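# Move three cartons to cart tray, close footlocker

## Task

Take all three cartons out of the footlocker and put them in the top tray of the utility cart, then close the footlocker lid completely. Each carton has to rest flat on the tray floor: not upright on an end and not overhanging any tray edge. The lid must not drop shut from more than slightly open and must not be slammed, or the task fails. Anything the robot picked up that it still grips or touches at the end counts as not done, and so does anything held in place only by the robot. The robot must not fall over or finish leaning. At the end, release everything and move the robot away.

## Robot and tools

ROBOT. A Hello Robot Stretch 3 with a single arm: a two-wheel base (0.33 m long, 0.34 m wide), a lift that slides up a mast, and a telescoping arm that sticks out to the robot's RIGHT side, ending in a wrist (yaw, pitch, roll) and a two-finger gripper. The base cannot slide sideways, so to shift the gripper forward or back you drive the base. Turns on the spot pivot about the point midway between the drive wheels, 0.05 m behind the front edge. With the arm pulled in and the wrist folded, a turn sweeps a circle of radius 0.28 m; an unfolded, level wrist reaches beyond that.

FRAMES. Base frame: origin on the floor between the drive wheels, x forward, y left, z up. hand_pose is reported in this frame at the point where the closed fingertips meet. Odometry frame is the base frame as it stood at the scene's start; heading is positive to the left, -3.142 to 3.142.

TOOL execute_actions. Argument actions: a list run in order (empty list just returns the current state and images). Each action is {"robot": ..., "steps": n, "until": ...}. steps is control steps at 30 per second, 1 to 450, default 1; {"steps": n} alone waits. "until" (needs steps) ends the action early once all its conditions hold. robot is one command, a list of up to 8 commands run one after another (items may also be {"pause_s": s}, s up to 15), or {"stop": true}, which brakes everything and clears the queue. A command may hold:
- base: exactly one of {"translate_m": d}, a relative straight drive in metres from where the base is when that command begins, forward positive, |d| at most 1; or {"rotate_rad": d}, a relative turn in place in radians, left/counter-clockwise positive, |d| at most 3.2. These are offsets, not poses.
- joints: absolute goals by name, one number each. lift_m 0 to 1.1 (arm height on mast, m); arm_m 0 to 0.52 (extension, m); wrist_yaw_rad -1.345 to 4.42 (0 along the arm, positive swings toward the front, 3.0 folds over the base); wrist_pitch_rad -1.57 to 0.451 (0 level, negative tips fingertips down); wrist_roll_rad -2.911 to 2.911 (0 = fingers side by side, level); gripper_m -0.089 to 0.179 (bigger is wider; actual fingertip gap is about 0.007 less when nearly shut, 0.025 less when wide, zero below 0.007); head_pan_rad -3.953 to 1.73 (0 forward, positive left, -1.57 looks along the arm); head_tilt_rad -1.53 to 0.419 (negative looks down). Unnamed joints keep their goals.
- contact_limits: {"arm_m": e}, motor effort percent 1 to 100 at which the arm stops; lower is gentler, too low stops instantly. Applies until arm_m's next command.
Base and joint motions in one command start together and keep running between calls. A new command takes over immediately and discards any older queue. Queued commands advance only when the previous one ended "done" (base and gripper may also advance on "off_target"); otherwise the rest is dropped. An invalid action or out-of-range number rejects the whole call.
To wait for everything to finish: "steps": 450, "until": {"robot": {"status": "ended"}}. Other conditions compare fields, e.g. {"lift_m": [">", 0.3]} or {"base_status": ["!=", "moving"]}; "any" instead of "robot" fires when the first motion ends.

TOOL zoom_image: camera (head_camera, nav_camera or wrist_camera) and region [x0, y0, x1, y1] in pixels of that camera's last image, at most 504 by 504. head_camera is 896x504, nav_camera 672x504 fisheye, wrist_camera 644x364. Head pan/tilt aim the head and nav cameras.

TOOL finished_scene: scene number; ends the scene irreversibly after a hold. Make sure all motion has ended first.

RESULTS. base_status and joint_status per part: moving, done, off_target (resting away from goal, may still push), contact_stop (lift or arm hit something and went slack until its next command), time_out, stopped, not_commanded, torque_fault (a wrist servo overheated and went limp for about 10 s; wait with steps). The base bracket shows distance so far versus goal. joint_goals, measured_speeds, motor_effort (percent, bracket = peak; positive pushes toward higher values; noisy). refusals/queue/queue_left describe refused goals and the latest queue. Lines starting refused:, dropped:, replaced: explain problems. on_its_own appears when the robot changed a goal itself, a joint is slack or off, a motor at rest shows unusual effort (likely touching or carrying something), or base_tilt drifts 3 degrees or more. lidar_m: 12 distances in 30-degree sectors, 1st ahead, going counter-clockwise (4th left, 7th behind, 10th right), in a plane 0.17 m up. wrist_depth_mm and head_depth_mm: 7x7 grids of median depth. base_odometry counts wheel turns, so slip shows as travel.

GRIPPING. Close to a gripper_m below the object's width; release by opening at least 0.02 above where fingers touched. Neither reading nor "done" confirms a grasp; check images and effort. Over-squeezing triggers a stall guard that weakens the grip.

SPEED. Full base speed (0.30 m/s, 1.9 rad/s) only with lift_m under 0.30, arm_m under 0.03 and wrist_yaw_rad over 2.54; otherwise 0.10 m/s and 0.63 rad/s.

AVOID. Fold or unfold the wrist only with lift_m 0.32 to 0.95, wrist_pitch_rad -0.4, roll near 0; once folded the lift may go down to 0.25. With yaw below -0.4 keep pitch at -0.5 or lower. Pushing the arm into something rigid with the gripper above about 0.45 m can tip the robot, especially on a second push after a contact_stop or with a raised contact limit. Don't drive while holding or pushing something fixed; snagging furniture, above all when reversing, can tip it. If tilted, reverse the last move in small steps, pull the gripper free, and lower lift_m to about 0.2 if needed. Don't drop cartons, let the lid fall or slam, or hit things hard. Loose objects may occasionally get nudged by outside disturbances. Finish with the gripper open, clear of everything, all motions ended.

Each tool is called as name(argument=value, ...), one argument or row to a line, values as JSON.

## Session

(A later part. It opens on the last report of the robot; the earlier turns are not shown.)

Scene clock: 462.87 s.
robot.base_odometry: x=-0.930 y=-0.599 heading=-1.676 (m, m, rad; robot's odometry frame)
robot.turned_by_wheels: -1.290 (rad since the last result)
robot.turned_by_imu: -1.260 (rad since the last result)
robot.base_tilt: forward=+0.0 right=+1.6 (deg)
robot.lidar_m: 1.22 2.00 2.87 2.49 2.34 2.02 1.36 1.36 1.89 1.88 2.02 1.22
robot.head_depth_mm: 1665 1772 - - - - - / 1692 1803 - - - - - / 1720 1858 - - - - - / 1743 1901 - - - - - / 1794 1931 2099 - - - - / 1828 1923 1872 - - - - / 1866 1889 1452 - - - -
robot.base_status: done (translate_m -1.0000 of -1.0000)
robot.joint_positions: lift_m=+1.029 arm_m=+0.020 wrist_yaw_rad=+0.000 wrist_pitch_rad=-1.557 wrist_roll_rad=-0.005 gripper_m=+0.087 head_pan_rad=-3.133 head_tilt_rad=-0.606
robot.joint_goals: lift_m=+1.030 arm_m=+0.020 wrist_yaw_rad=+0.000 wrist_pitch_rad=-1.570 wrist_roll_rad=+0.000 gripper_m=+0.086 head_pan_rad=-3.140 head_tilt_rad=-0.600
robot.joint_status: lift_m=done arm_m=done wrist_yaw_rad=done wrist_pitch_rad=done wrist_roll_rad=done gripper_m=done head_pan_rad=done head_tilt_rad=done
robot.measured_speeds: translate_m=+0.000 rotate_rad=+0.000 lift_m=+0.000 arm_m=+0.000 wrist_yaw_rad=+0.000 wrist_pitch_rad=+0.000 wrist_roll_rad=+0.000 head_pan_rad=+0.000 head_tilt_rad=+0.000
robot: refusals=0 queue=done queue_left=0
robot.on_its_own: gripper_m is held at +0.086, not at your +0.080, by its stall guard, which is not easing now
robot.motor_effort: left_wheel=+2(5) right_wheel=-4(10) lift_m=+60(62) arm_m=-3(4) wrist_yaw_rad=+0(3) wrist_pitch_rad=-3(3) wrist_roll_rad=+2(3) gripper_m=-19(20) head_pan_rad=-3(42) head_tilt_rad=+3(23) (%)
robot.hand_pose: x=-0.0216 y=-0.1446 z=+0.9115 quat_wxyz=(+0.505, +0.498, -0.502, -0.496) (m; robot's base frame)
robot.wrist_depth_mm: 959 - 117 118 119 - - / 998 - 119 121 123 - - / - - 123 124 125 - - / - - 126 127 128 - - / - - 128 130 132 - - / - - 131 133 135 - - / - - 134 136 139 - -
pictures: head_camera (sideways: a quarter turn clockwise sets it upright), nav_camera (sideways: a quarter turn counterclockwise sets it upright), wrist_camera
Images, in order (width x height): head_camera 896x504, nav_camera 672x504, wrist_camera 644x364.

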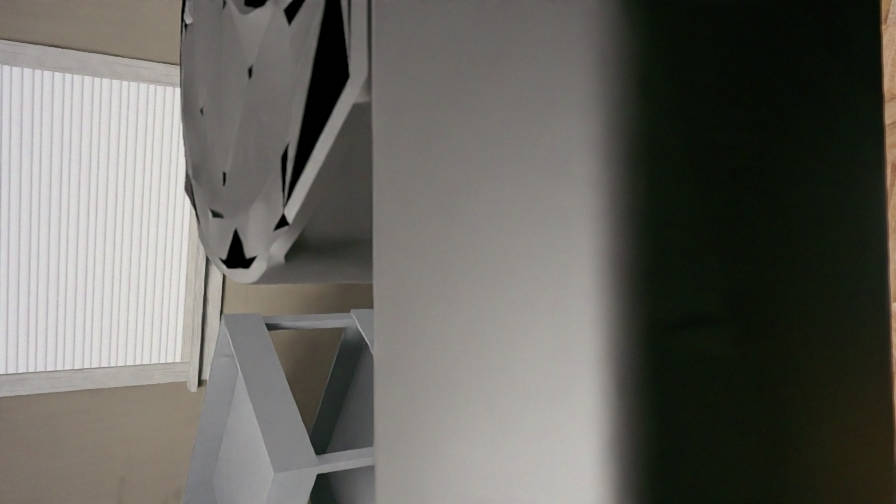

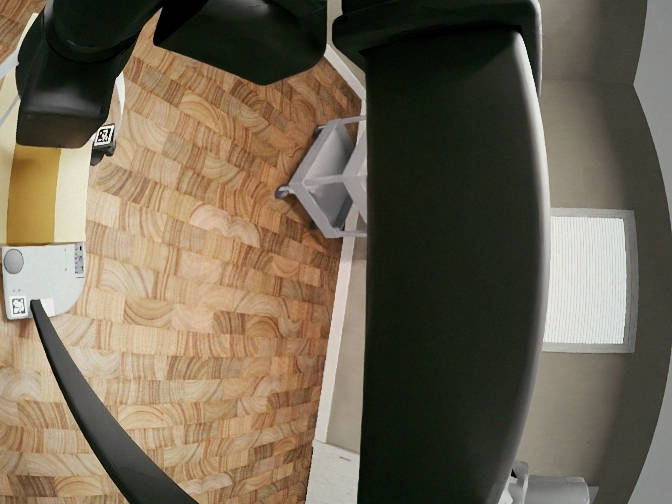

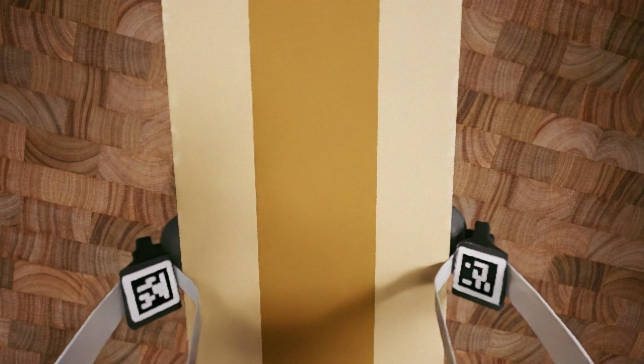

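execute_actions(
  actions=[
    {"robot":[{"base":{"translate_m":-1.0},"joints":{"head_pan_rad":-1.9,"head_tilt_rad":-0.9}},{"base":{"translate_m":-0.25}}],"steps":450,"until":{"robot":{"status":"ended"}}},
    {"steps":200,"until":{"robot":{"status":"ended"}}},
  ],
)

Scene clock: 498.17 s.
robot.base_odometry: x=-0.799 y=+0.644 heading=-1.676 (m, m, rad; robot's odometry frame)
robot.turned_by_wheels: +0.000 (rad since the last result)
robot.turned_by_imu: +0.004 (rad since the last result)
robot.base_tilt: forward=+0.0 right=+1.6 (deg)
robot.lidar_m: 2.41 3.38 2.82 1.65 0.96 0.82 0.41 0.33 0.33 0.35 1.81 2.94
robot.head_depth_mm: - - - 618 535 811 1013 / - - - - 544 812 1058 / - - - - 553 837 296 / - - - - 561 - 295 / - - - - - - 291 / - - - - - - 295 / - - - - 1420 780 1085
robot.base_status: done (translate_m -0.2500 of -0.2500)
robot.joint_positions: lift_m=+1.029 arm_m=+0.020 wrist_yaw_rad=+0.000 wrist_pitch_rad=-1.557 wrist_roll_rad=-0.005 gripper_m=+0.087 head_pan_rad=-1.907 head_tilt_rad=-0.889
robot.joint_goals: lift_m=+1.030 arm_m=+0.020 wrist_yaw_rad=+0.000 wrist_pitch_rad=-1.570 wrist_roll_rad=+0.000 gripper_m=+0.086 head_pan_rad=-1.900 head_tilt_rad=-0.900
robot.joint_status: lift_m=done arm_m=done wrist_yaw_rad=done wrist_pitch_rad=done wrist_roll_rad=done gripper_m=done head_pan_rad=done head_tilt_rad=done
robot.measured_speeds: translate_m=+0.000 rotate_rad=+0.000 lift_m=+0.000 arm_m=+0.000 wrist_yaw_rad=+0.000 wrist_pitch_rad=+0.000 wrist_roll_rad=+0.000 head_pan_rad=+0.000 head_tilt_rad=+0.000
robot: refusals=0 queue=done queue_left=0
robot.on_its_own: gripper_m is held at +0.086, not at your +0.080, by its stall guard, which is not easing now
robot.motor_effort: left_wheel=+2(3) right_wheel=-4(9) lift_m=+60(60) arm_m=-3(3) wrist_yaw_rad=+0(0) wrist_pitch_rad=-3(3) wrist_roll_rad=+2(2) gripper_m=-19(19) head_pan_rad=+3(42) head_tilt_rad=-5(21) (%)
robot.hand_pose: x=-0.0216 y=-0.1446 z=+0.9115 quat_wxyz=(+0.505, +0.498, -0.502, -0.496) (m; robot's base frame)
robot.wrist_depth_mm: - 984 117 117 120 252 221 / - - 120 120 122 589 233 / - - 123 123 125 596 290 / - - 125 126 128 - 561 / - - 129 130 132 - 879 / - - 132 133 134 - 865 / - - 135 136 139 - 807
pictures: head_camera (sideways: a quarter turn clockwise sets it upright), nav_camera (sideways: a quarter turn counterclockwise sets it upright), wrist_camera
Images, in order (width x height): head_camera 896x504, nav_camera 672x504, wrist_camera 644x364.

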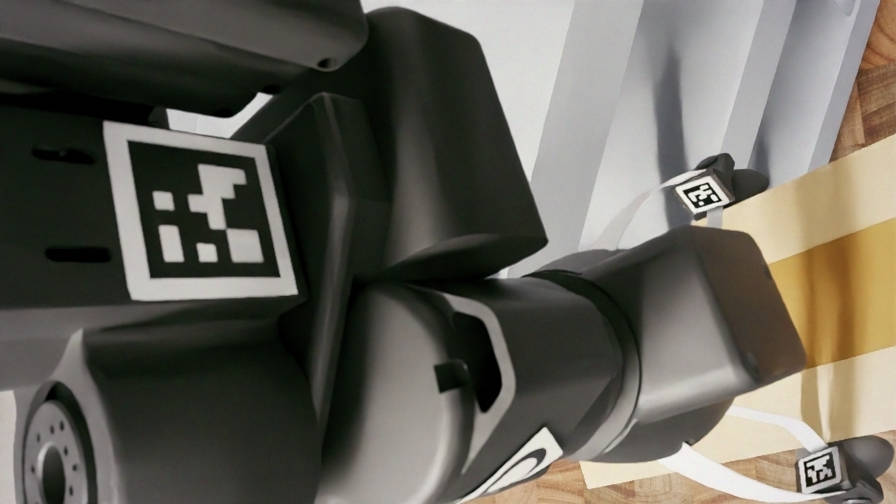

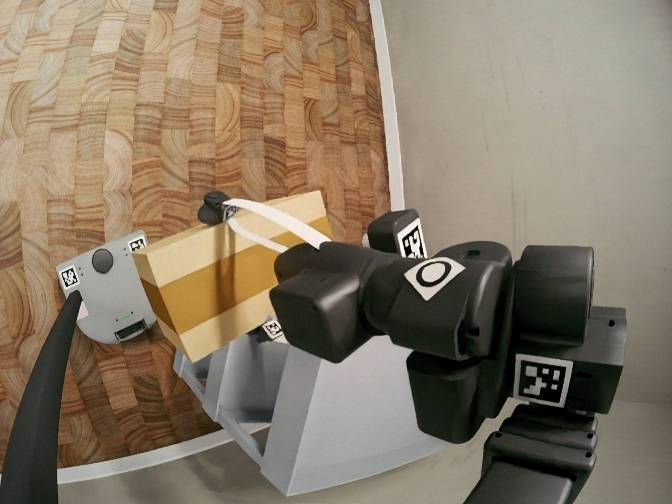

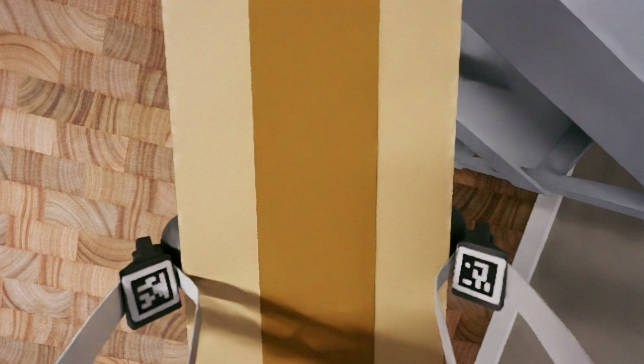

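execute_actions(
  actions=[
    {"robot":[{"base":{"rotate_rad":-0.645},"joints":{"head_pan_rad":-1.57,"head_tilt_rad":-0.9,"arm_m":0.2}}],"steps":450,"until":{"robot":{"status":"ended"}}},
  ],
)

Scene clock: 515.60 s.
robot.base_odometry: x=-0.799 y=+0.644 heading=-2.320 (m, m, rad; robot's odometry frame)
robot.turned_by_wheels: -0.645 (rad since the last result)
robot.turned_by_imu: -0.630 (rad since the last result)
robot.base_tilt: forward=+0.0 right=+1.6 (deg)
robot.lidar_m: 2.62 2.42 3.18 2.81 2.08 1.04 0.83 0.83 0.43 0.41 0.43 1.71
robot.head_depth_mm: - 881 770 618 905 1243 1146 / - 918 766 645 906 1132 1137 / - - 733 451 365 402 1138 / - - - 452 362 398 1136 / 1448 933 758 478 371 892 1137 / 1418 959 738 598 948 1250 1130 / 1391 1567 1788 1666 1445 1267 1134
robot.base_status: done (rotate_rad -0.6448 of -0.6450)
robot.joint_positions: lift_m=+1.030 arm_m=+0.200 wrist_yaw_rad=+0.005 wrist_pitch_rad=-1.564 wrist_roll_rad=-0.008 gripper_m=+0.087 head_pan_rad=-1.577 head_tilt_rad=-0.889
robot.joint_goals: lift_m=+1.030 arm_m=+0.200 wrist_yaw_rad=+0.000 wrist_pitch_rad=-1.570 wrist_roll_rad=+0.000 gripper_m=+0.086 head_pan_rad=-1.570 head_tilt_rad=-0.900
robot.joint_status: lift_m=done arm_m=done wrist_yaw_rad=done wrist_pitch_rad=done wrist_roll_rad=done gripper_m=done head_pan_rad=done head_tilt_rad=done
robot.measured_speeds: translate_m=+0.000 rotate_rad=+0.000 lift_m=+0.000 arm_m=+0.000 wrist_yaw_rad=+0.000 wrist_pitch_rad=+0.000 wrist_roll_rad=+0.000 head_pan_rad=+0.000 head_tilt_rad=+0.000
robot: refusals=0 queue=done queue_left=0
robot.on_its_own: gripper_m is held at +0.086, not at your +0.080, by its stall guard, which is not easing now
robot.motor_effort: left_wheel=+2(6) right_wheel=-5(12) lift_m=+52(60) arm_m=+4(7) wrist_yaw_rad=-6(9) wrist_pitch_rad=+0(4) wrist_roll_rad=+2(3) gripper_m=-19(21) head_pan_rad=+3(26) head_tilt_rad=-5(5) (%)
robot.hand_pose: x=-0.0217 y=-0.3222 z=+0.9119 quat_wxyz=(+0.505, +0.501, -0.498, -0.496) (m; robot's base frame)
robot.wrist_depth_mm: 583 249 156 156 258 262 267 / 996 257 150 150 154 268 271 / - - 146 146 148 - 821 / - - 141 141 144 - 909 / - - 137 137 139 - 965 / - - 133 135 135 - - / - - 130 130 131 - -
pictures: head_camera (sideways: a quarter turn clockwise sets it upright), nav_camera (sideways: a quarter turn counterclockwise sets it upright), wrist_camera
Images, in order (width x height): head_camera 896x504, nav_camera 672x504, wrist_camera 644x364.

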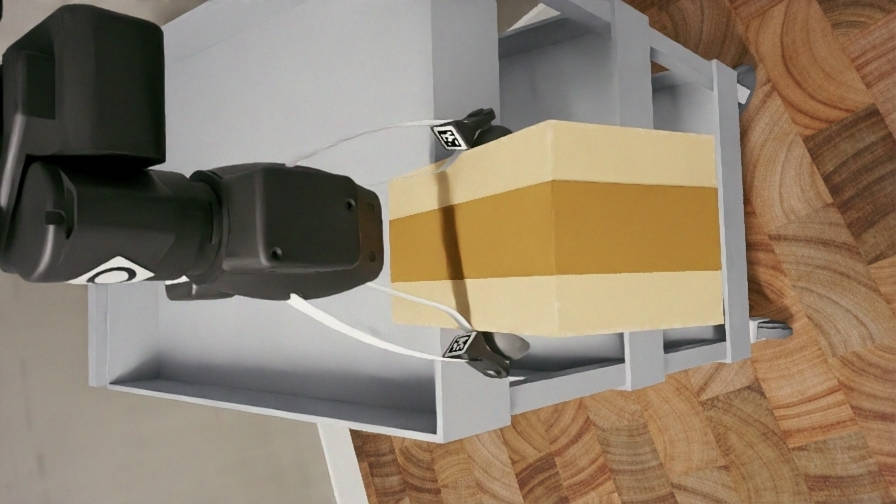

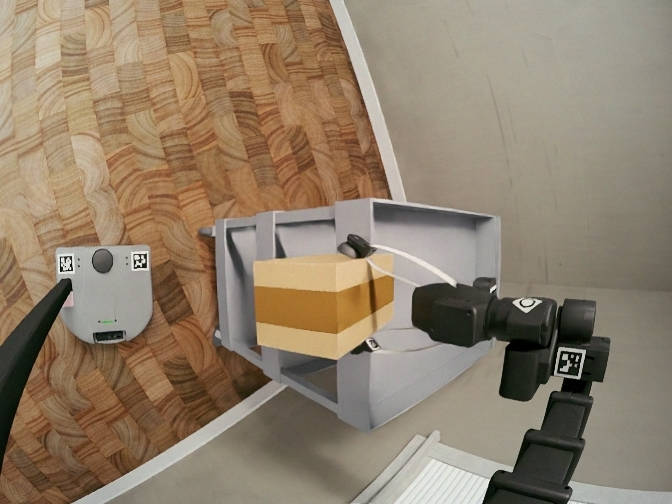

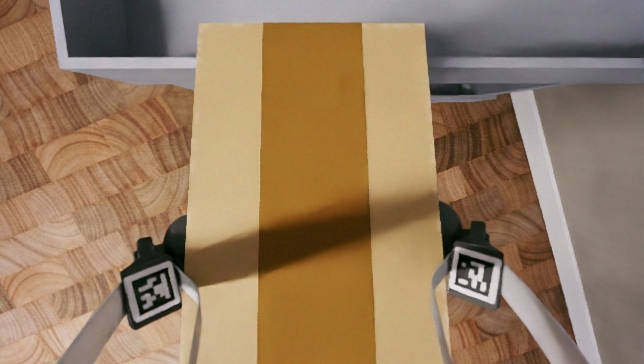

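execute_actions(
  actions=[
    {"robot":[{"joints":{"arm_m":0.15}},{"joints":{"lift_m":1.1}},{"joints":{"wrist_pitch_rad":-1.18,"arm_m":0.08}}],"steps":450,"until":{"robot":{"status":"ended"}}},
  ],
)

Scene clock: 529.90 s.
robot.base_odometry: x=-0.799 y=+0.644 heading=-2.320 (m, m, rad; robot's odometry frame)
robot.turned_by_wheels: +0.000 (rad since the last result)
robot.turned_by_imu: +0.002 (rad since the last result)
robot.base_tilt: forward=-0.1 right=+1.6 (deg)
robot.lidar_m: 2.62 2.42 3.18 2.81 2.09 1.04 0.83 0.83 0.43 0.41 0.43 1.72
robot.head_depth_mm: - 890 770 619 906 1244 1144 / - 950 749 350 310 1132 1144 / - - - 337 302 369 1143 / - - - 341 301 365 1142 / 1448 936 565 341 300 921 1139 / 1408 961 737 606 950 1249 1138 / 1390 1564 1805 1666 1437 1271 1128
robot.base_status: done (rotate_rad -0.6449 of -0.6450)
robot.joint_positions: lift_m=+1.099 arm_m=+0.080 wrist_yaw_rad=+0.002 wrist_pitch_rad=-1.203 wrist_roll_rad=-0.005 gripper_m=+0.087 head_pan_rad=-1.577 head_tilt_rad=-0.889
robot.joint_goals: lift_m=+1.100 arm_m=+0.080 wrist_yaw_rad=+0.000 wrist_pitch_rad=-1.180 wrist_roll_rad=+0.000 gripper_m=+0.086 head_pan_rad=-1.570 head_tilt_rad=-0.900
robot.joint_status: lift_m=done arm_m=done wrist_yaw_rad=done wrist_pitch_rad=done wrist_roll_rad=done gripper_m=done head_pan_rad=done head_tilt_rad=done
robot.measured_speeds: translate_m=+0.000 rotate_rad=+0.000 lift_m=+0.000 arm_m=+0.000 wrist_yaw_rad=+0.000 wrist_pitch_rad=+0.000 wrist_roll_rad=+0.000 head_pan_rad=+0.000 head_tilt_rad=+0.000
robot: refusals=0 queue=done queue_left=0
robot.on_its_own: gripper_m is held at +0.086, not at your +0.080, by its stall guard, which is not easing now
robot.motor_effort: left_wheel=+1(2) right_wheel=-4(5) lift_m=+60(64) arm_m=-3(1) wrist_yaw_rad=-3(6) wrist_pitch_rad=+9(11) wrist_roll_rad=+2(2) gripper_m=-18(18) head_pan_rad=+3(3) head_tilt_rad=-5(4) (%)
robot.hand_pose: x=-0.0215 y=-0.2948 z=+0.9901 quat_wxyz=(+0.585, +0.402, -0.581, -0.399) (m; robot's base frame)
robot.wrist_depth_mm: - - 408 416 409 411 388 / - - 155 155 158 405 387 / - - 149 149 151 385 699 / - - 144 144 145 - 787 / - - 138 138 139 - 843 / - - 133 133 135 - 934 / - - 128 129 129 - 974
pictures: head_camera (sideways: a quarter turn clockwise sets it upright), nav_camera (sideways: a quarter turn counterclockwise sets it upright), wrist_camera
Images, in order (width x height): head_camera 896x504, nav_camera 672x504, wrist_camera 644x364.

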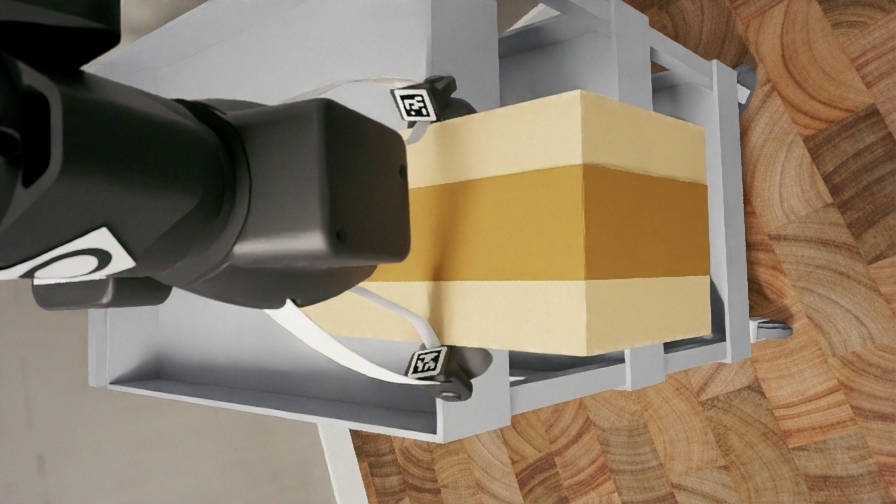

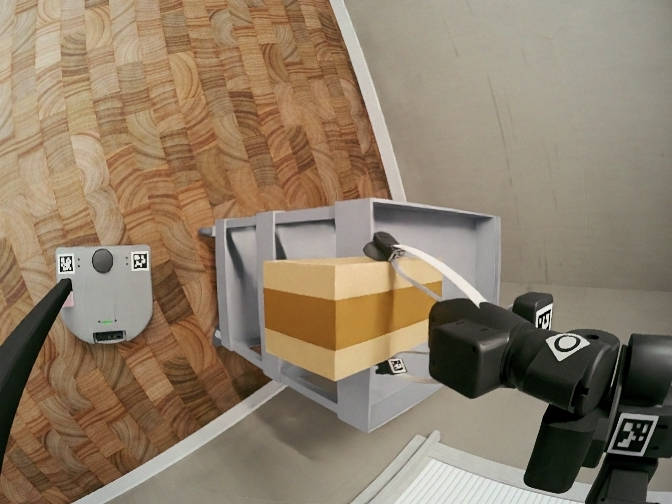

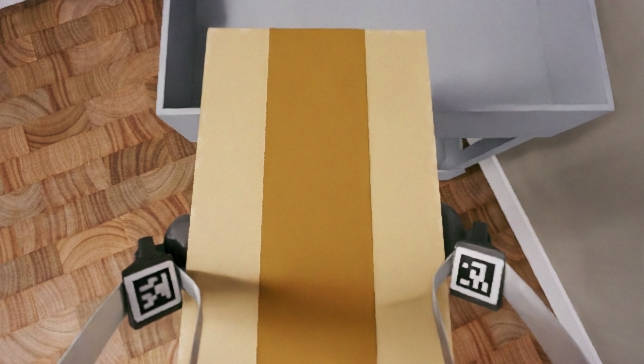

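execute_actions(
  actions=[
    {"robot":[{"base":{"translate_m":0.023},"joints":{"arm_m":0.36,"wrist_pitch_rad":-1.12}},{"joints":{"lift_m":1.0}}],"steps":450,"until":{"robot":{"status":"ended"}}},
  ],
)

Scene clock: 563.73 s.
robot.base_odometry: x=-0.815 y=+0.628 heading=-2.320 (m, m, rad; robot's odometry frame)
robot.turned_by_wheels: +0.000 (rad since the last result)
robot.turned_by_imu: +0.002 (rad since the last result)
robot.base_tilt: forward=-0.1 right=+1.7 (deg)
robot.lidar_m: 2.60 2.40 3.17 2.82 2.14 1.07 0.85 0.85 0.43 0.41 1.57 1.71
robot.head_depth_mm: 1145 920 769 617 906 1218 1143 / 1205 942 766 610 921 1151 1141 / 987 941 716 623 917 1126 1139 / - 638 576 605 917 1124 1136 / 1439 934 598 611 913 1121 1136 / 1419 1564 801 612 1413 1267 1136 / 1377 1558 1786 1659 1442 1267 1135
robot.base_status: done (translate_m +0.0230 of +0.0230)
robot.joint_positions: lift_m=+1.000 arm_m=+0.360 wrist_yaw_rad=+0.001 wrist_pitch_rad=-1.147 wrist_roll_rad=-0.004 gripper_m=+0.087 head_pan_rad=-1.577 head_tilt_rad=-0.889
robot.joint_goals: lift_m=+1.000 arm_m=+0.360 wrist_yaw_rad=+0.000 wrist_pitch_rad=-1.120 wrist_roll_rad=+0.000 gripper_m=+0.086 head_pan_rad=-1.570 head_tilt_rad=-0.900
robot.joint_status: lift_m=done arm_m=done wrist_yaw_rad=done wrist_pitch_rad=done wrist_roll_rad=done gripper_m=done head_pan_rad=done head_tilt_rad=done
robot.measured_speeds: translate_m=+0.000 rotate_rad=+0.000 lift_m=+0.000 arm_m=+0.000 wrist_yaw_rad=+0.000 wrist_pitch_rad=+0.000 wrist_roll_rad=+0.000 head_pan_rad=+0.000 head_tilt_rad=+0.000
robot: refusals=0 queue=done queue_left=0
robot.on_its_own: gripper_m is held at +0.086, not at your +0.080, by its stall guard, which is not easing now
robot.motor_effort: left_wheel=+1(4) right_wheel=-4(6) lift_m=+34(60) arm_m=+3(4) wrist_yaw_rad=-1(2) wrist_pitch_rad=+11(14) wrist_roll_rad=+1(2) gripper_m=-18(18) head_pan_rad=+3(3) head_tilt_rad=-5(5) (%)
robot.hand_pose: x=-0.0216 y=-0.5880 z=+0.8954 quat_wxyz=(+0.595, +0.385, -0.592, -0.383) (m; robot's base frame)
robot.wrist_depth_mm: - 297 307 311 317 320 322 / - 270 157 155 158 309 307 / - 270 149 149 152 294 298 / - 243 143 143 146 282 285 / - 224 138 138 139 273 275 / 995 189 133 133 135 265 263 / - 237 128 129 129 252 255
pictures: head_camera (sideways: a quarter turn clockwise sets it upright), nav_camera (sideways: a quarter turn counterclockwise sets it upright), wrist_camera
Images, in order (width x height): head_camera 896x504, nav_camera 672x504, wrist_camera 644x364.

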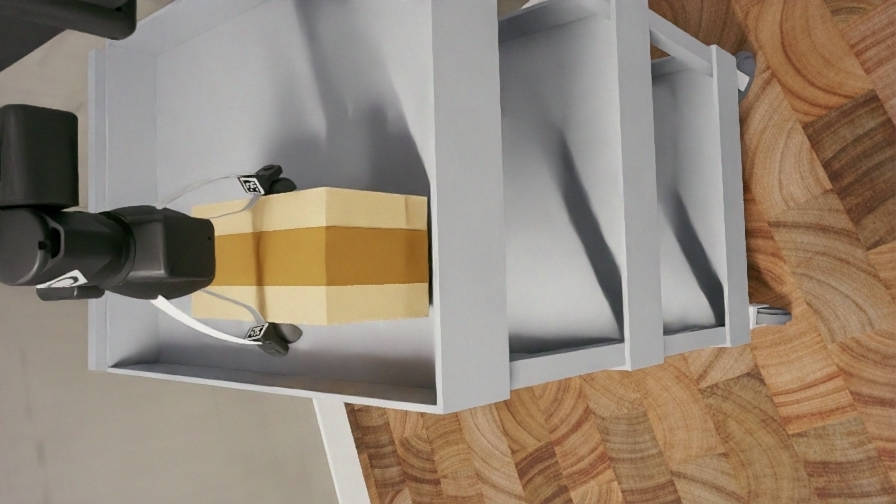

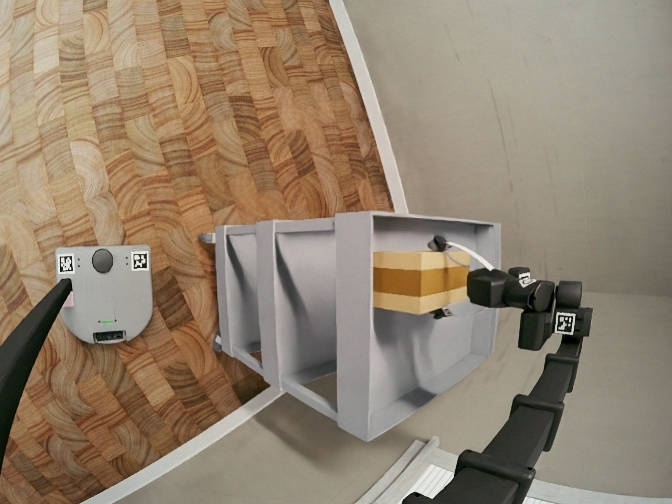

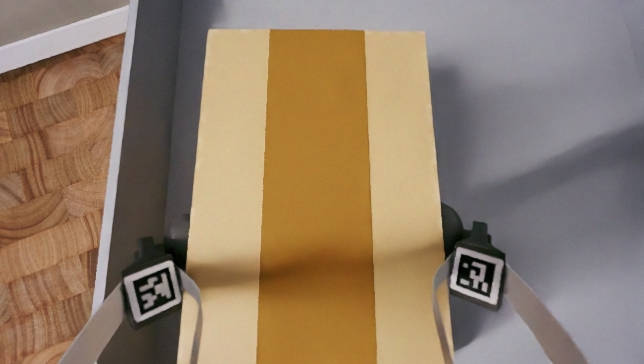

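execute_actions(
  actions=[
    {"robot":[{"joints":{"lift_m":0.971}},{"joints":{"gripper_m":0.15}}],"steps":450,"until":{"robot":{"status":"ended"}}},
  ],
)

Scene clock: 569.17 s.
robot.base_odometry: x=-0.815 y=+0.628 heading=-2.321 (m, m, rad; robot's odometry frame)
robot.turned_by_wheels: +0.000 (rad since the last result)
robot.turned_by_imu: +0.001 (rad since the last result)
robot.base_tilt: forward=-0.1 right=+1.4 (deg)
robot.lidar_m: 2.61 2.40 3.17 2.81 2.14 1.06 0.85 0.85 0.43 0.42 1.57 1.71
robot.head_depth_mm: - 894 771 625 908 1222 1151 / 1217 953 769 619 922 1155 1140 / - 950 727 612 919 1128 1142 / - - 595 614 919 1129 1135 / 1454 939 611 619 913 1127 1132 / 1422 1571 806 620 1422 1273 1136 / 1382 1565 1775 1672 1442 1270 1134
robot.base_status: done (translate_m +0.0230 of +0.0230)
robot.joint_positions: lift_m=+0.981 arm_m=+0.360 wrist_yaw_rad=+0.001 wrist_pitch_rad=-1.124 wrist_roll_rad=-0.001 gripper_m=+0.087 head_pan_rad=-1.577 head_tilt_rad=-0.890
robot.joint_goals: lift_m=+0.981 arm_m=+0.360 wrist_yaw_rad=+0.000 wrist_pitch_rad=-1.120 wrist_roll_rad=+0.000 gripper_m=+0.086 head_pan_rad=-1.570 head_tilt_rad=-0.900
robot.joint_status: lift_m=contact_stop arm_m=done wrist_yaw_rad=done wrist_pitch_rad=done wrist_roll_rad=done gripper_m=done head_pan_rad=done head_tilt_rad=done
robot.measured_speeds: translate_m=+0.000 rotate_rad=-0.001 lift_m=+0.003 arm_m=+0.000 wrist_yaw_rad=+0.000 wrist_pitch_rad=+0.216 wrist_roll_rad=+0.024 head_pan_rad=+0.000 head_tilt_rad=+0.000
robot: refusals=0 queue=dropped queue_left=0
robot.on_its_own: gripper_m is held at +0.086, not at your +0.080, by its stall guard, which is not easing now; lift_m is slack since a contact_stop, until your next command for it (your +0.971 is given up)
robot.motor_effort: left_wheel=-2(1) right_wheel=-1(4) lift_m=+27(35) arm_m=+3(3) wrist_yaw_rad=-1(0) wrist_pitch_rad=-4(12) wrist_roll_rad=+0(1) gripper_m=-18(18) head_pan_rad=+3(3) head_tilt_rad=-4(6) (%)
robot.hand_pose: x=-0.0216 y=-0.5937 z=+0.8778 quat_wxyz=(+0.599, +0.377, -0.598, -0.377) (m; robot's base frame)
robot.wrist_depth_mm: - 274 304 306 304 312 312 / - 269 156 156 159 298 300 / - 245 150 149 152 281 284 / - 225 143 143 146 270 273 / - 207 136 137 140 260 259 / - - 131 131 133 251 250 / 961 220 127 126 128 240 240
pictures: head_camera (sideways: a quarter turn clockwise sets it upright), nav_camera (sideways: a quarter turn counterclockwise sets it upright), wrist_camera
dropped: robot: command 0 of its queue: lift_m: contact_stop
Images, in order (width x height): head_camera 896x504, nav_camera 672x504, wrist_camera 644x364.

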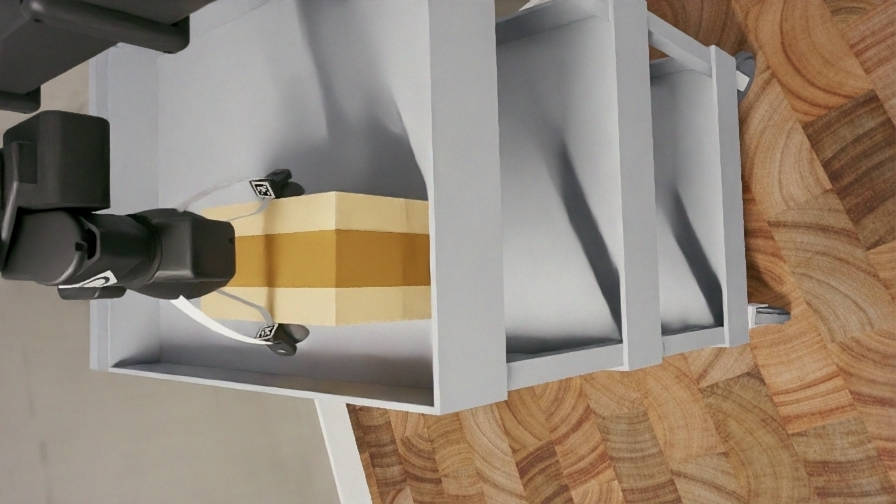

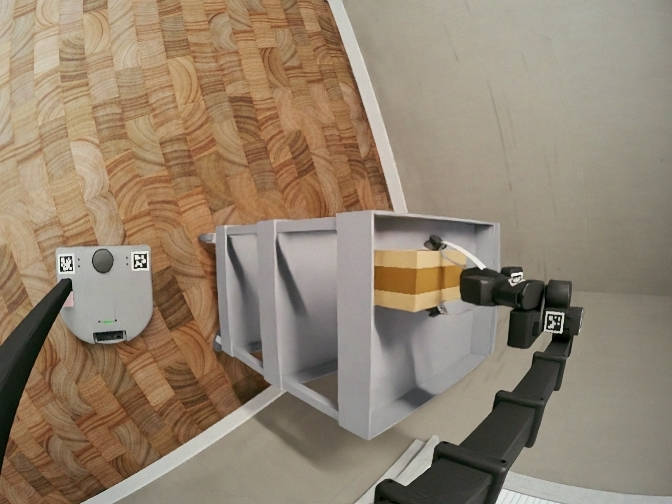

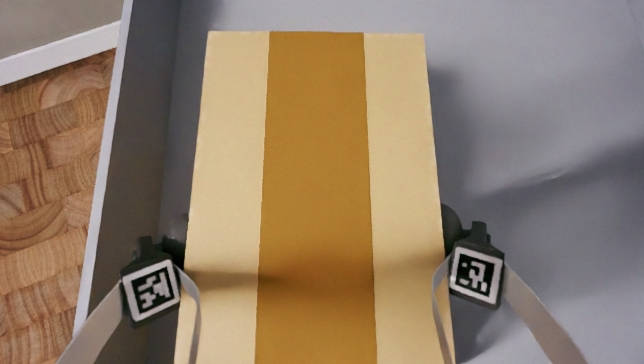

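execute_actions(
  actions=[
    {"robot":[{"joints":{"gripper_m":0.15}},{"joints":{"lift_m":1.06}},{"joints":{"arm_m":0.0,"wrist_pitch_rad":-1.57,"gripper_m":0.04}}],"steps":450,"until":{"robot":{"arm_m":["<",0.1]}}},
    {"robot":{"base":{"rotate_rad":0.762},"joints":{"lift_m":0.29,"wrist_yaw_rad":2.6,"head_pan_rad":-1.9,"head_tilt_rad":-0.7}},"steps":450,"until":{"robot":{"base_status":"done"}}},
  ],
)

execute_actions(
  actions=[
    {"robot":{"base":{"translate_m":1.0},"joints":{"head_pan_rad":0,"head_tilt_rad":-0.8}},"steps":450,"until":{"robot":{"base_status":"done"}}},
    {"robot":{"base":{"translate_m":1.0}},"steps":450,"until":{"robot":{"base_status":"done"}}},
  ],
)

Scene clock: 599.50 s.
robot.base_odometry: x=-0.815 y=+0.628 heading=-1.559 (m, m, rad; robot's odometry frame)
robot.turned_by_wheels: +0.762 (rad since the last result)
robot.turned_by_imu: +0.748 (rad since the last result)
robot.base_tilt: forward=-0.1 right=+1.6 (deg)
robot.lidar_m: 2.41 3.49 2.81 1.44 0.93 0.84 0.50 0.42 0.42 1.58 1.95 2.39
robot.head_depth_mm: 1343 1485 998 630 580 578 - / 1345 1491 1656 782 613 - - / 1350 1506 1689 1878 1546 936 - / 1334 1499 1682 1877 1658 1472 - / 1343 1491 1682 1887 1666 1438 - / 1351 1499 1683 1889 1649 1428 - / 1355 1496 1688 1890 1643 1430 -
robot.base_status: done (rotate_rad +0.7619 of +0.7620)
robot.joint_positions: lift_m=+0.848 arm_m=+0.000 wrist_yaw_rad=+2.597 wrist_pitch_rad=-1.560 wrist_roll_rad=+0.000 gripper_m=+0.040 head_pan_rad=-1.893 head_tilt_rad=-0.705
robot.joint_goals: lift_m=+0.290 arm_m=+0.000 wrist_yaw_rad=+2.600 wrist_pitch_rad=-1.570 wrist_roll_rad=+0.000 gripper_m=+0.040 head_pan_rad=-1.900 head_tilt_rad=-0.700
robot.joint_status: lift_m=moving arm_m=moving wrist_yaw_rad=moving wrist_pitch_rad=moving wrist_roll_rad=done gripper_m=done head_pan_rad=done head_tilt_rad=done
robot.measured_speeds: translate_m=+0.000 rotate_rad=+0.000 lift_m=-0.110 arm_m=+0.000 wrist_yaw_rad=+0.000 wrist_pitch_rad=+0.000 wrist_roll_rad=+0.000 head_pan_rad=+0.000 head_tilt_rad=+0.000
robot: refusals=0 queue=running queue_left=0
robot.motor_effort: left_wheel=-3(6) right_wheel=+2(6) lift_m=+27(55) arm_m=-2(6) wrist_yaw_rad=+5(3) wrist_pitch_rad=-1(4) wrist_roll_rad=+0(0) gripper_m=+0(82) head_pan_rad=-3(25) head_tilt_rad=+1(19) (%)
robot.hand_pose: x=-0.0322 y=-0.1636 z=+0.7299 quat_wxyz=(+0.614, +0.617, +0.344, +0.351) (m; robot's base frame)
robot.wrist_depth_mm: 800 824 - 843 876 840 852 / 818 844 - 856 853 890 886 / 866 864 - 890 877 909 910 / 909 874 908 912 900 921 960 / 885 786 914 933 928 967 - / 723 800 820 967 977 - 981 / 420 448 478 994 - - -
pictures: head_camera (sideways: a quarter turn clockwise sets it upright), nav_camera (sideways: a quarter turn counterclockwise sets it upright), wrist_camera
Images, in order (width x height): head_camera 896x504, nav_camera 672x504, wrist_camera 644x364.

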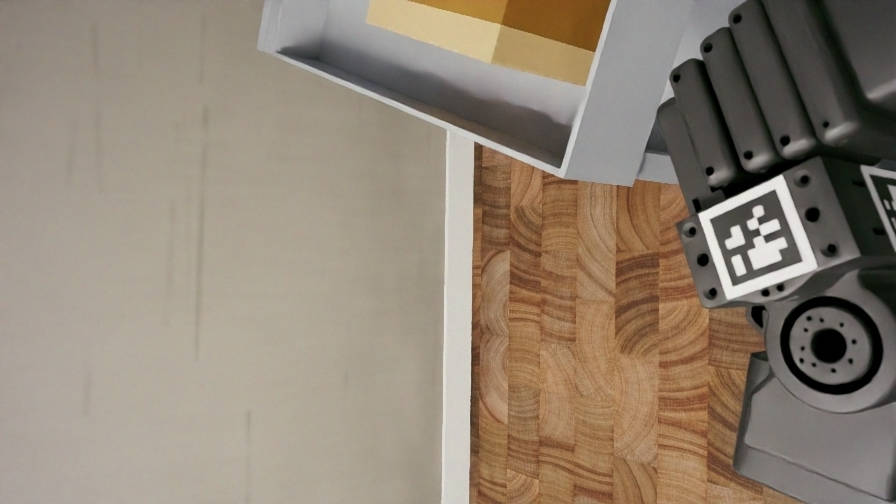

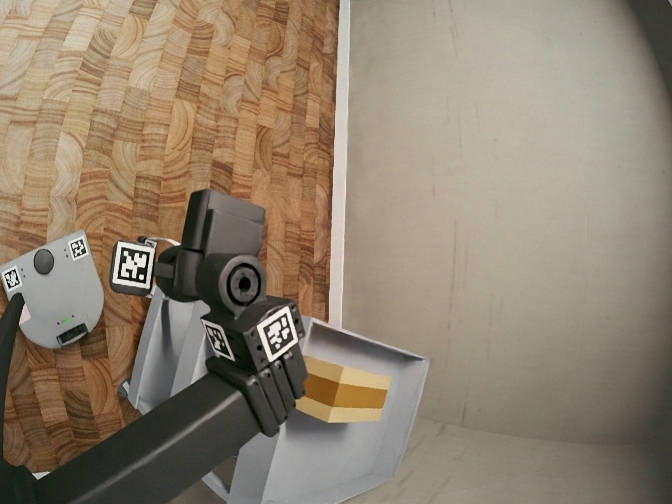

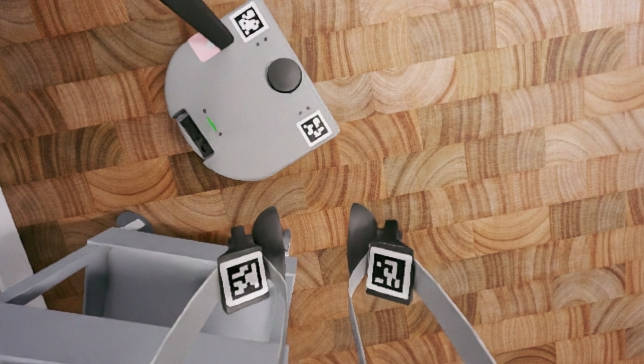

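Scene clock: 612.77 s.
robot.base_odometry: x=-0.791 y=-1.372 heading=-1.559 (m, m, rad; robot's odometry frame)
robot.turned_by_wheels: +0.000 (rad since the last result)
robot.turned_by_imu: +0.005 (rad since the last result)
robot.base_tilt: forward=+0.0 right=+1.6 (deg)
robot.lidar_m: 0.57 1.32 2.47 2.36 2.92 2.68 2.22 2.50 2.28 1.82 0.61 0.57
robot.head_depth_mm: 881 985 1078 1215 1403 1320 1123 / 913 1015 1125 1269 1423 1106 1158 / 937 1055 1183 1328 1448 1131 1169 / 967 1089 1247 1456 1453 1162 1173 / 996 1127 1296 1535 1547 1328 1173 / 1028 1170 1349 1608 1552 1330 1167 / 1063 1214 1418 1675 1535 1329 1169
robot.base_status: done (translate_m +1.0000 of +1.0000)
robot.joint_positions: lift_m=+0.296 arm_m=+0.000 wrist_yaw_rad=+2.597 wrist_pitch_rad=-1.563 wrist_roll_rad=+0.000 gripper_m=+0.040 head_pan_rad=-0.007 head_tilt_rad=-0.791
robot.joint_goals: lift_m=+0.296 arm_m=+0.000 wrist_yaw_rad=+2.600 wrist_pitch_rad=-1.570 wrist_roll_rad=+0.000 gripper_m=+0.040 head_pan_rad=+0.000 head_tilt_rad=-0.800
robot.joint_status: lift_m=contact_stop arm_m=done wrist_yaw_rad=done wrist_pitch_rad=done wrist_roll_rad=done gripper_m=done head_pan_rad=done head_tilt_rad=done
robot.measured_speeds: translate_m=+0.000 rotate_rad=+0.000 lift_m=+0.000 arm_m=+0.000 wrist_yaw_rad=+0.000 wrist_pitch_rad=+0.000 wrist_roll_rad=+0.000 head_pan_rad=+0.000 head_tilt_rad=+0.000
robot: refusals=0 queue=done queue_left=0
robot.on_its_own: lift_m is slack since a contact_stop, until your next command for it (your +0.290 is given up)
robot.motor_effort: left_wheel=-3(6) right_wheel=+2(10) lift_m=+40(39) arm_m=-3(3) wrist_yaw_rad=+3(3) wrist_pitch_rad=+0(2) wrist_roll_rad=+0(0) gripper_m=-2(3) head_pan_rad=+3(42) head_tilt_rad=-4(15) (%)
robot.hand_pose: x=-0.0326 y=-0.1641 z=+0.1779 quat_wxyz=(+0.615, +0.617, +0.345, +0.350) (m; robot's base frame)
robot.wrist_depth_mm: - - - - 320 323 323 / - - - - 326 333 335 / - - - - 336 346 341 / - - - - 350 349 355 / - - - 356 362 367 367 / - - - 370 363 374 377 / 369 375 378 379 384 387 394
pictures: head_camera (sideways: a quarter turn clockwise sets it upright), nav_camera (sideways: a quarter turn counterclockwise sets it upright), wrist_camera
Images, in order (width x height): head_camera 896x504, nav_camera 672x504, wrist_camera 644x364.

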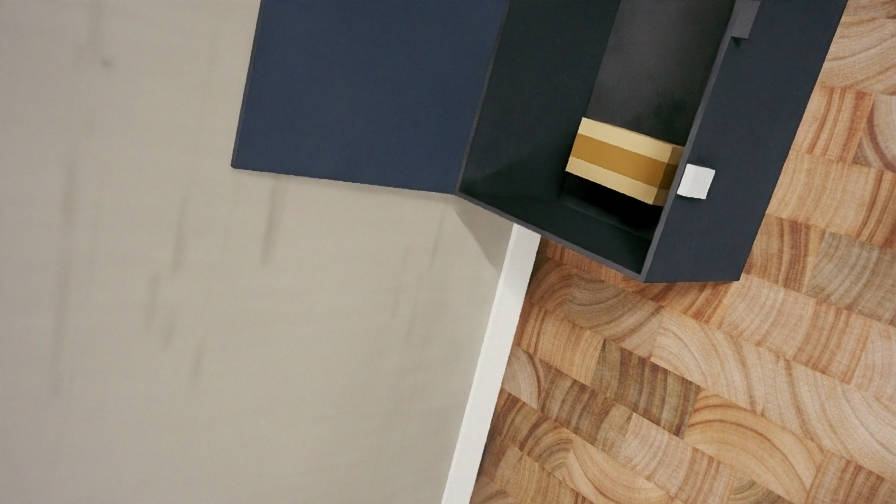

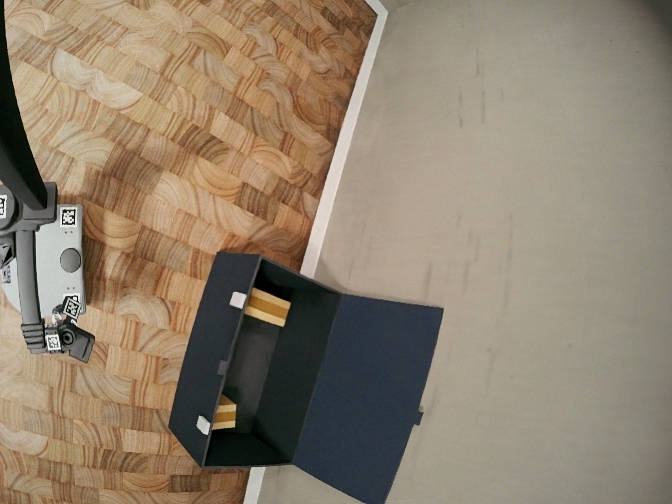

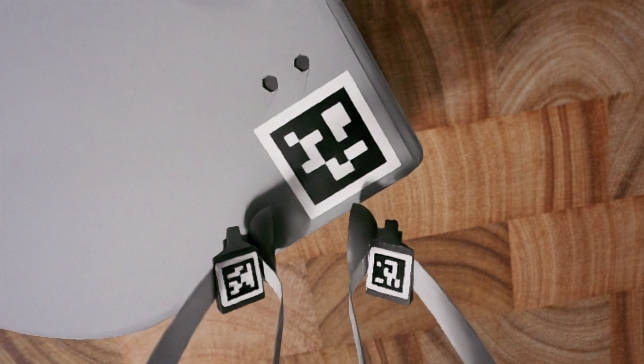

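execute_actions(
  actions=[
    {"robot":[{"base":{"translate_m":0.325}},{"base":{"rotate_rad":1.173},"joints":{"lift_m":0.49,"wrist_yaw_rad":0.0,"gripper_m":0.17,"head_pan_rad":-1.57,"head_tilt_rad":-1.1}},{"joints":{"arm_m":0.39}}],"steps":450,"until":{"robot":{"status":"ended"}}},
  ],
)

Scene clock: 636.53 s.
robot.base_odometry: x=-0.787 y=-1.697 heading=-0.386 (m, m, rad; robot's odometry frame)
robot.turned_by_wheels: +1.173 (rad since the last result)
robot.turned_by_imu: +1.152 (rad since the last result)
robot.base_tilt: forward=-0.1 right=+1.6 (deg)
robot.lidar_m: 2.35 2.41 3.10 2.98 2.85 2.51 2.39 0.39 0.28 0.27 0.28 1.05
robot.head_depth_mm: 767 870 1062 1364 1302 1180 1113 / 763 866 1057 1355 1312 1169 - / 753 861 991 1354 1292 1177 - / 748 861 988 1346 1215 1172 - / 744 859 1042 1275 1260 1163 1102 / 739 883 1088 1378 1303 1195 1100 / 732 877 1075 1379 1305 1191 1100
robot.base_status: done (rotate_rad +1.1729 of +1.1730)
robot.joint_positions: lift_m=+0.490 arm_m=+0.390 wrist_yaw_rad=+0.000 wrist_pitch_rad=-1.561 wrist_roll_rad=+0.000 gripper_m=+0.170 head_pan_rad=-1.563 head_tilt_rad=-1.087
robot.joint_goals: lift_m=+0.490 arm_m=+0.390 wrist_yaw_rad=+0.000 wrist_pitch_rad=-1.570 wrist_roll_rad=+0.000 gripper_m=+0.170 head_pan_rad=-1.570 head_tilt_rad=-1.100
robot.joint_status: lift_m=done arm_m=done wrist_yaw_rad=done wrist_pitch_rad=done wrist_roll_rad=done gripper_m=done head_pan_rad=done head_tilt_rad=done
robot.measured_speeds: translate_m=+0.000 rotate_rad=+0.000 lift_m=+0.000 arm_m=+0.000 wrist_yaw_rad=+0.000 wrist_pitch_rad=+0.000 wrist_roll_rad=+0.000 head_pan_rad=+0.000 head_tilt_rad=+0.000
robot: refusals=0 queue=done queue_left=0
robot.motor_effort: left_wheel=-3(9) right_wheel=+2(10) lift_m=+53(50) arm_m=+3(3) wrist_yaw_rad=-1(4) wrist_pitch_rad=-1(1) wrist_roll_rad=+0(0) gripper_m=+1(85) head_pan_rad=-3(42) head_tilt_rad=-5(23) (%)
robot.hand_pose: x=-0.0216 y=-0.5129 z=+0.3718 quat_wxyz=(+0.503, +0.498, -0.502, -0.498) (m; robot's base frame)
robot.wrist_depth_mm: 320 246 420 471 473 480 469 / 487 246 479 379 498 500 508 / 505 243 492 384 508 519 525 / 513 244 513 400 528 532 519 / 536 263 520 410 542 556 521 / 560 287 514 552 568 541 571 / 576 272 422 433 434 433 429
pictures: head_camera (sideways: a quarter turn clockwise sets it upright), nav_camera (sideways: a quarter turn counterclockwise sets it upright), wrist_camera
Images, in order (width x height): head_camera 896x504, nav_camera 672x504, wrist_camera 644x364.

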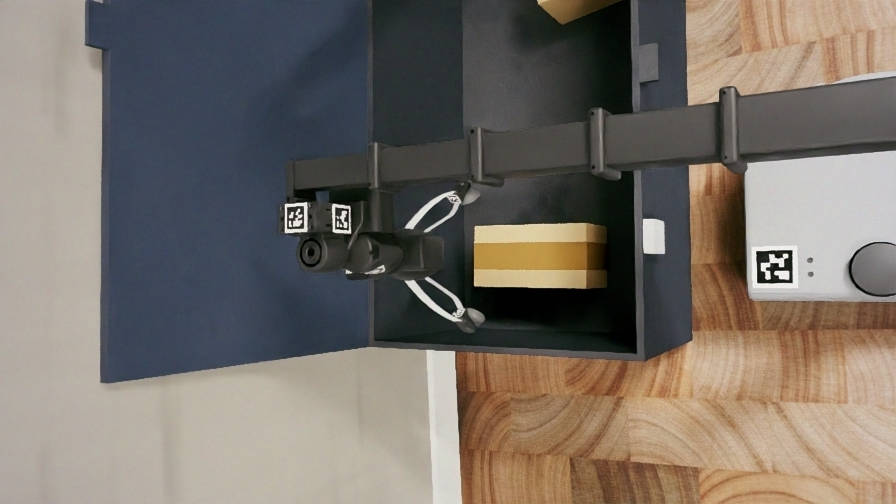

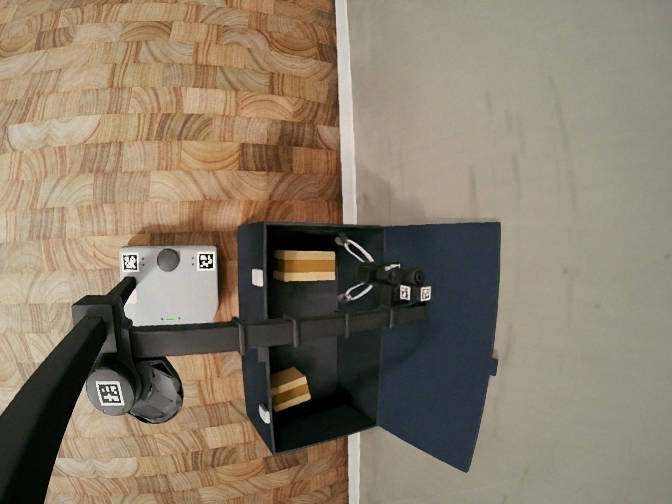

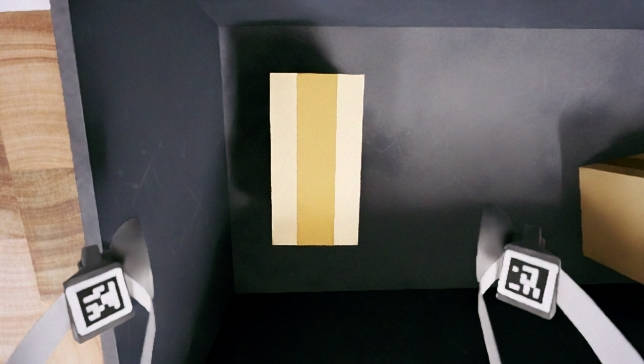

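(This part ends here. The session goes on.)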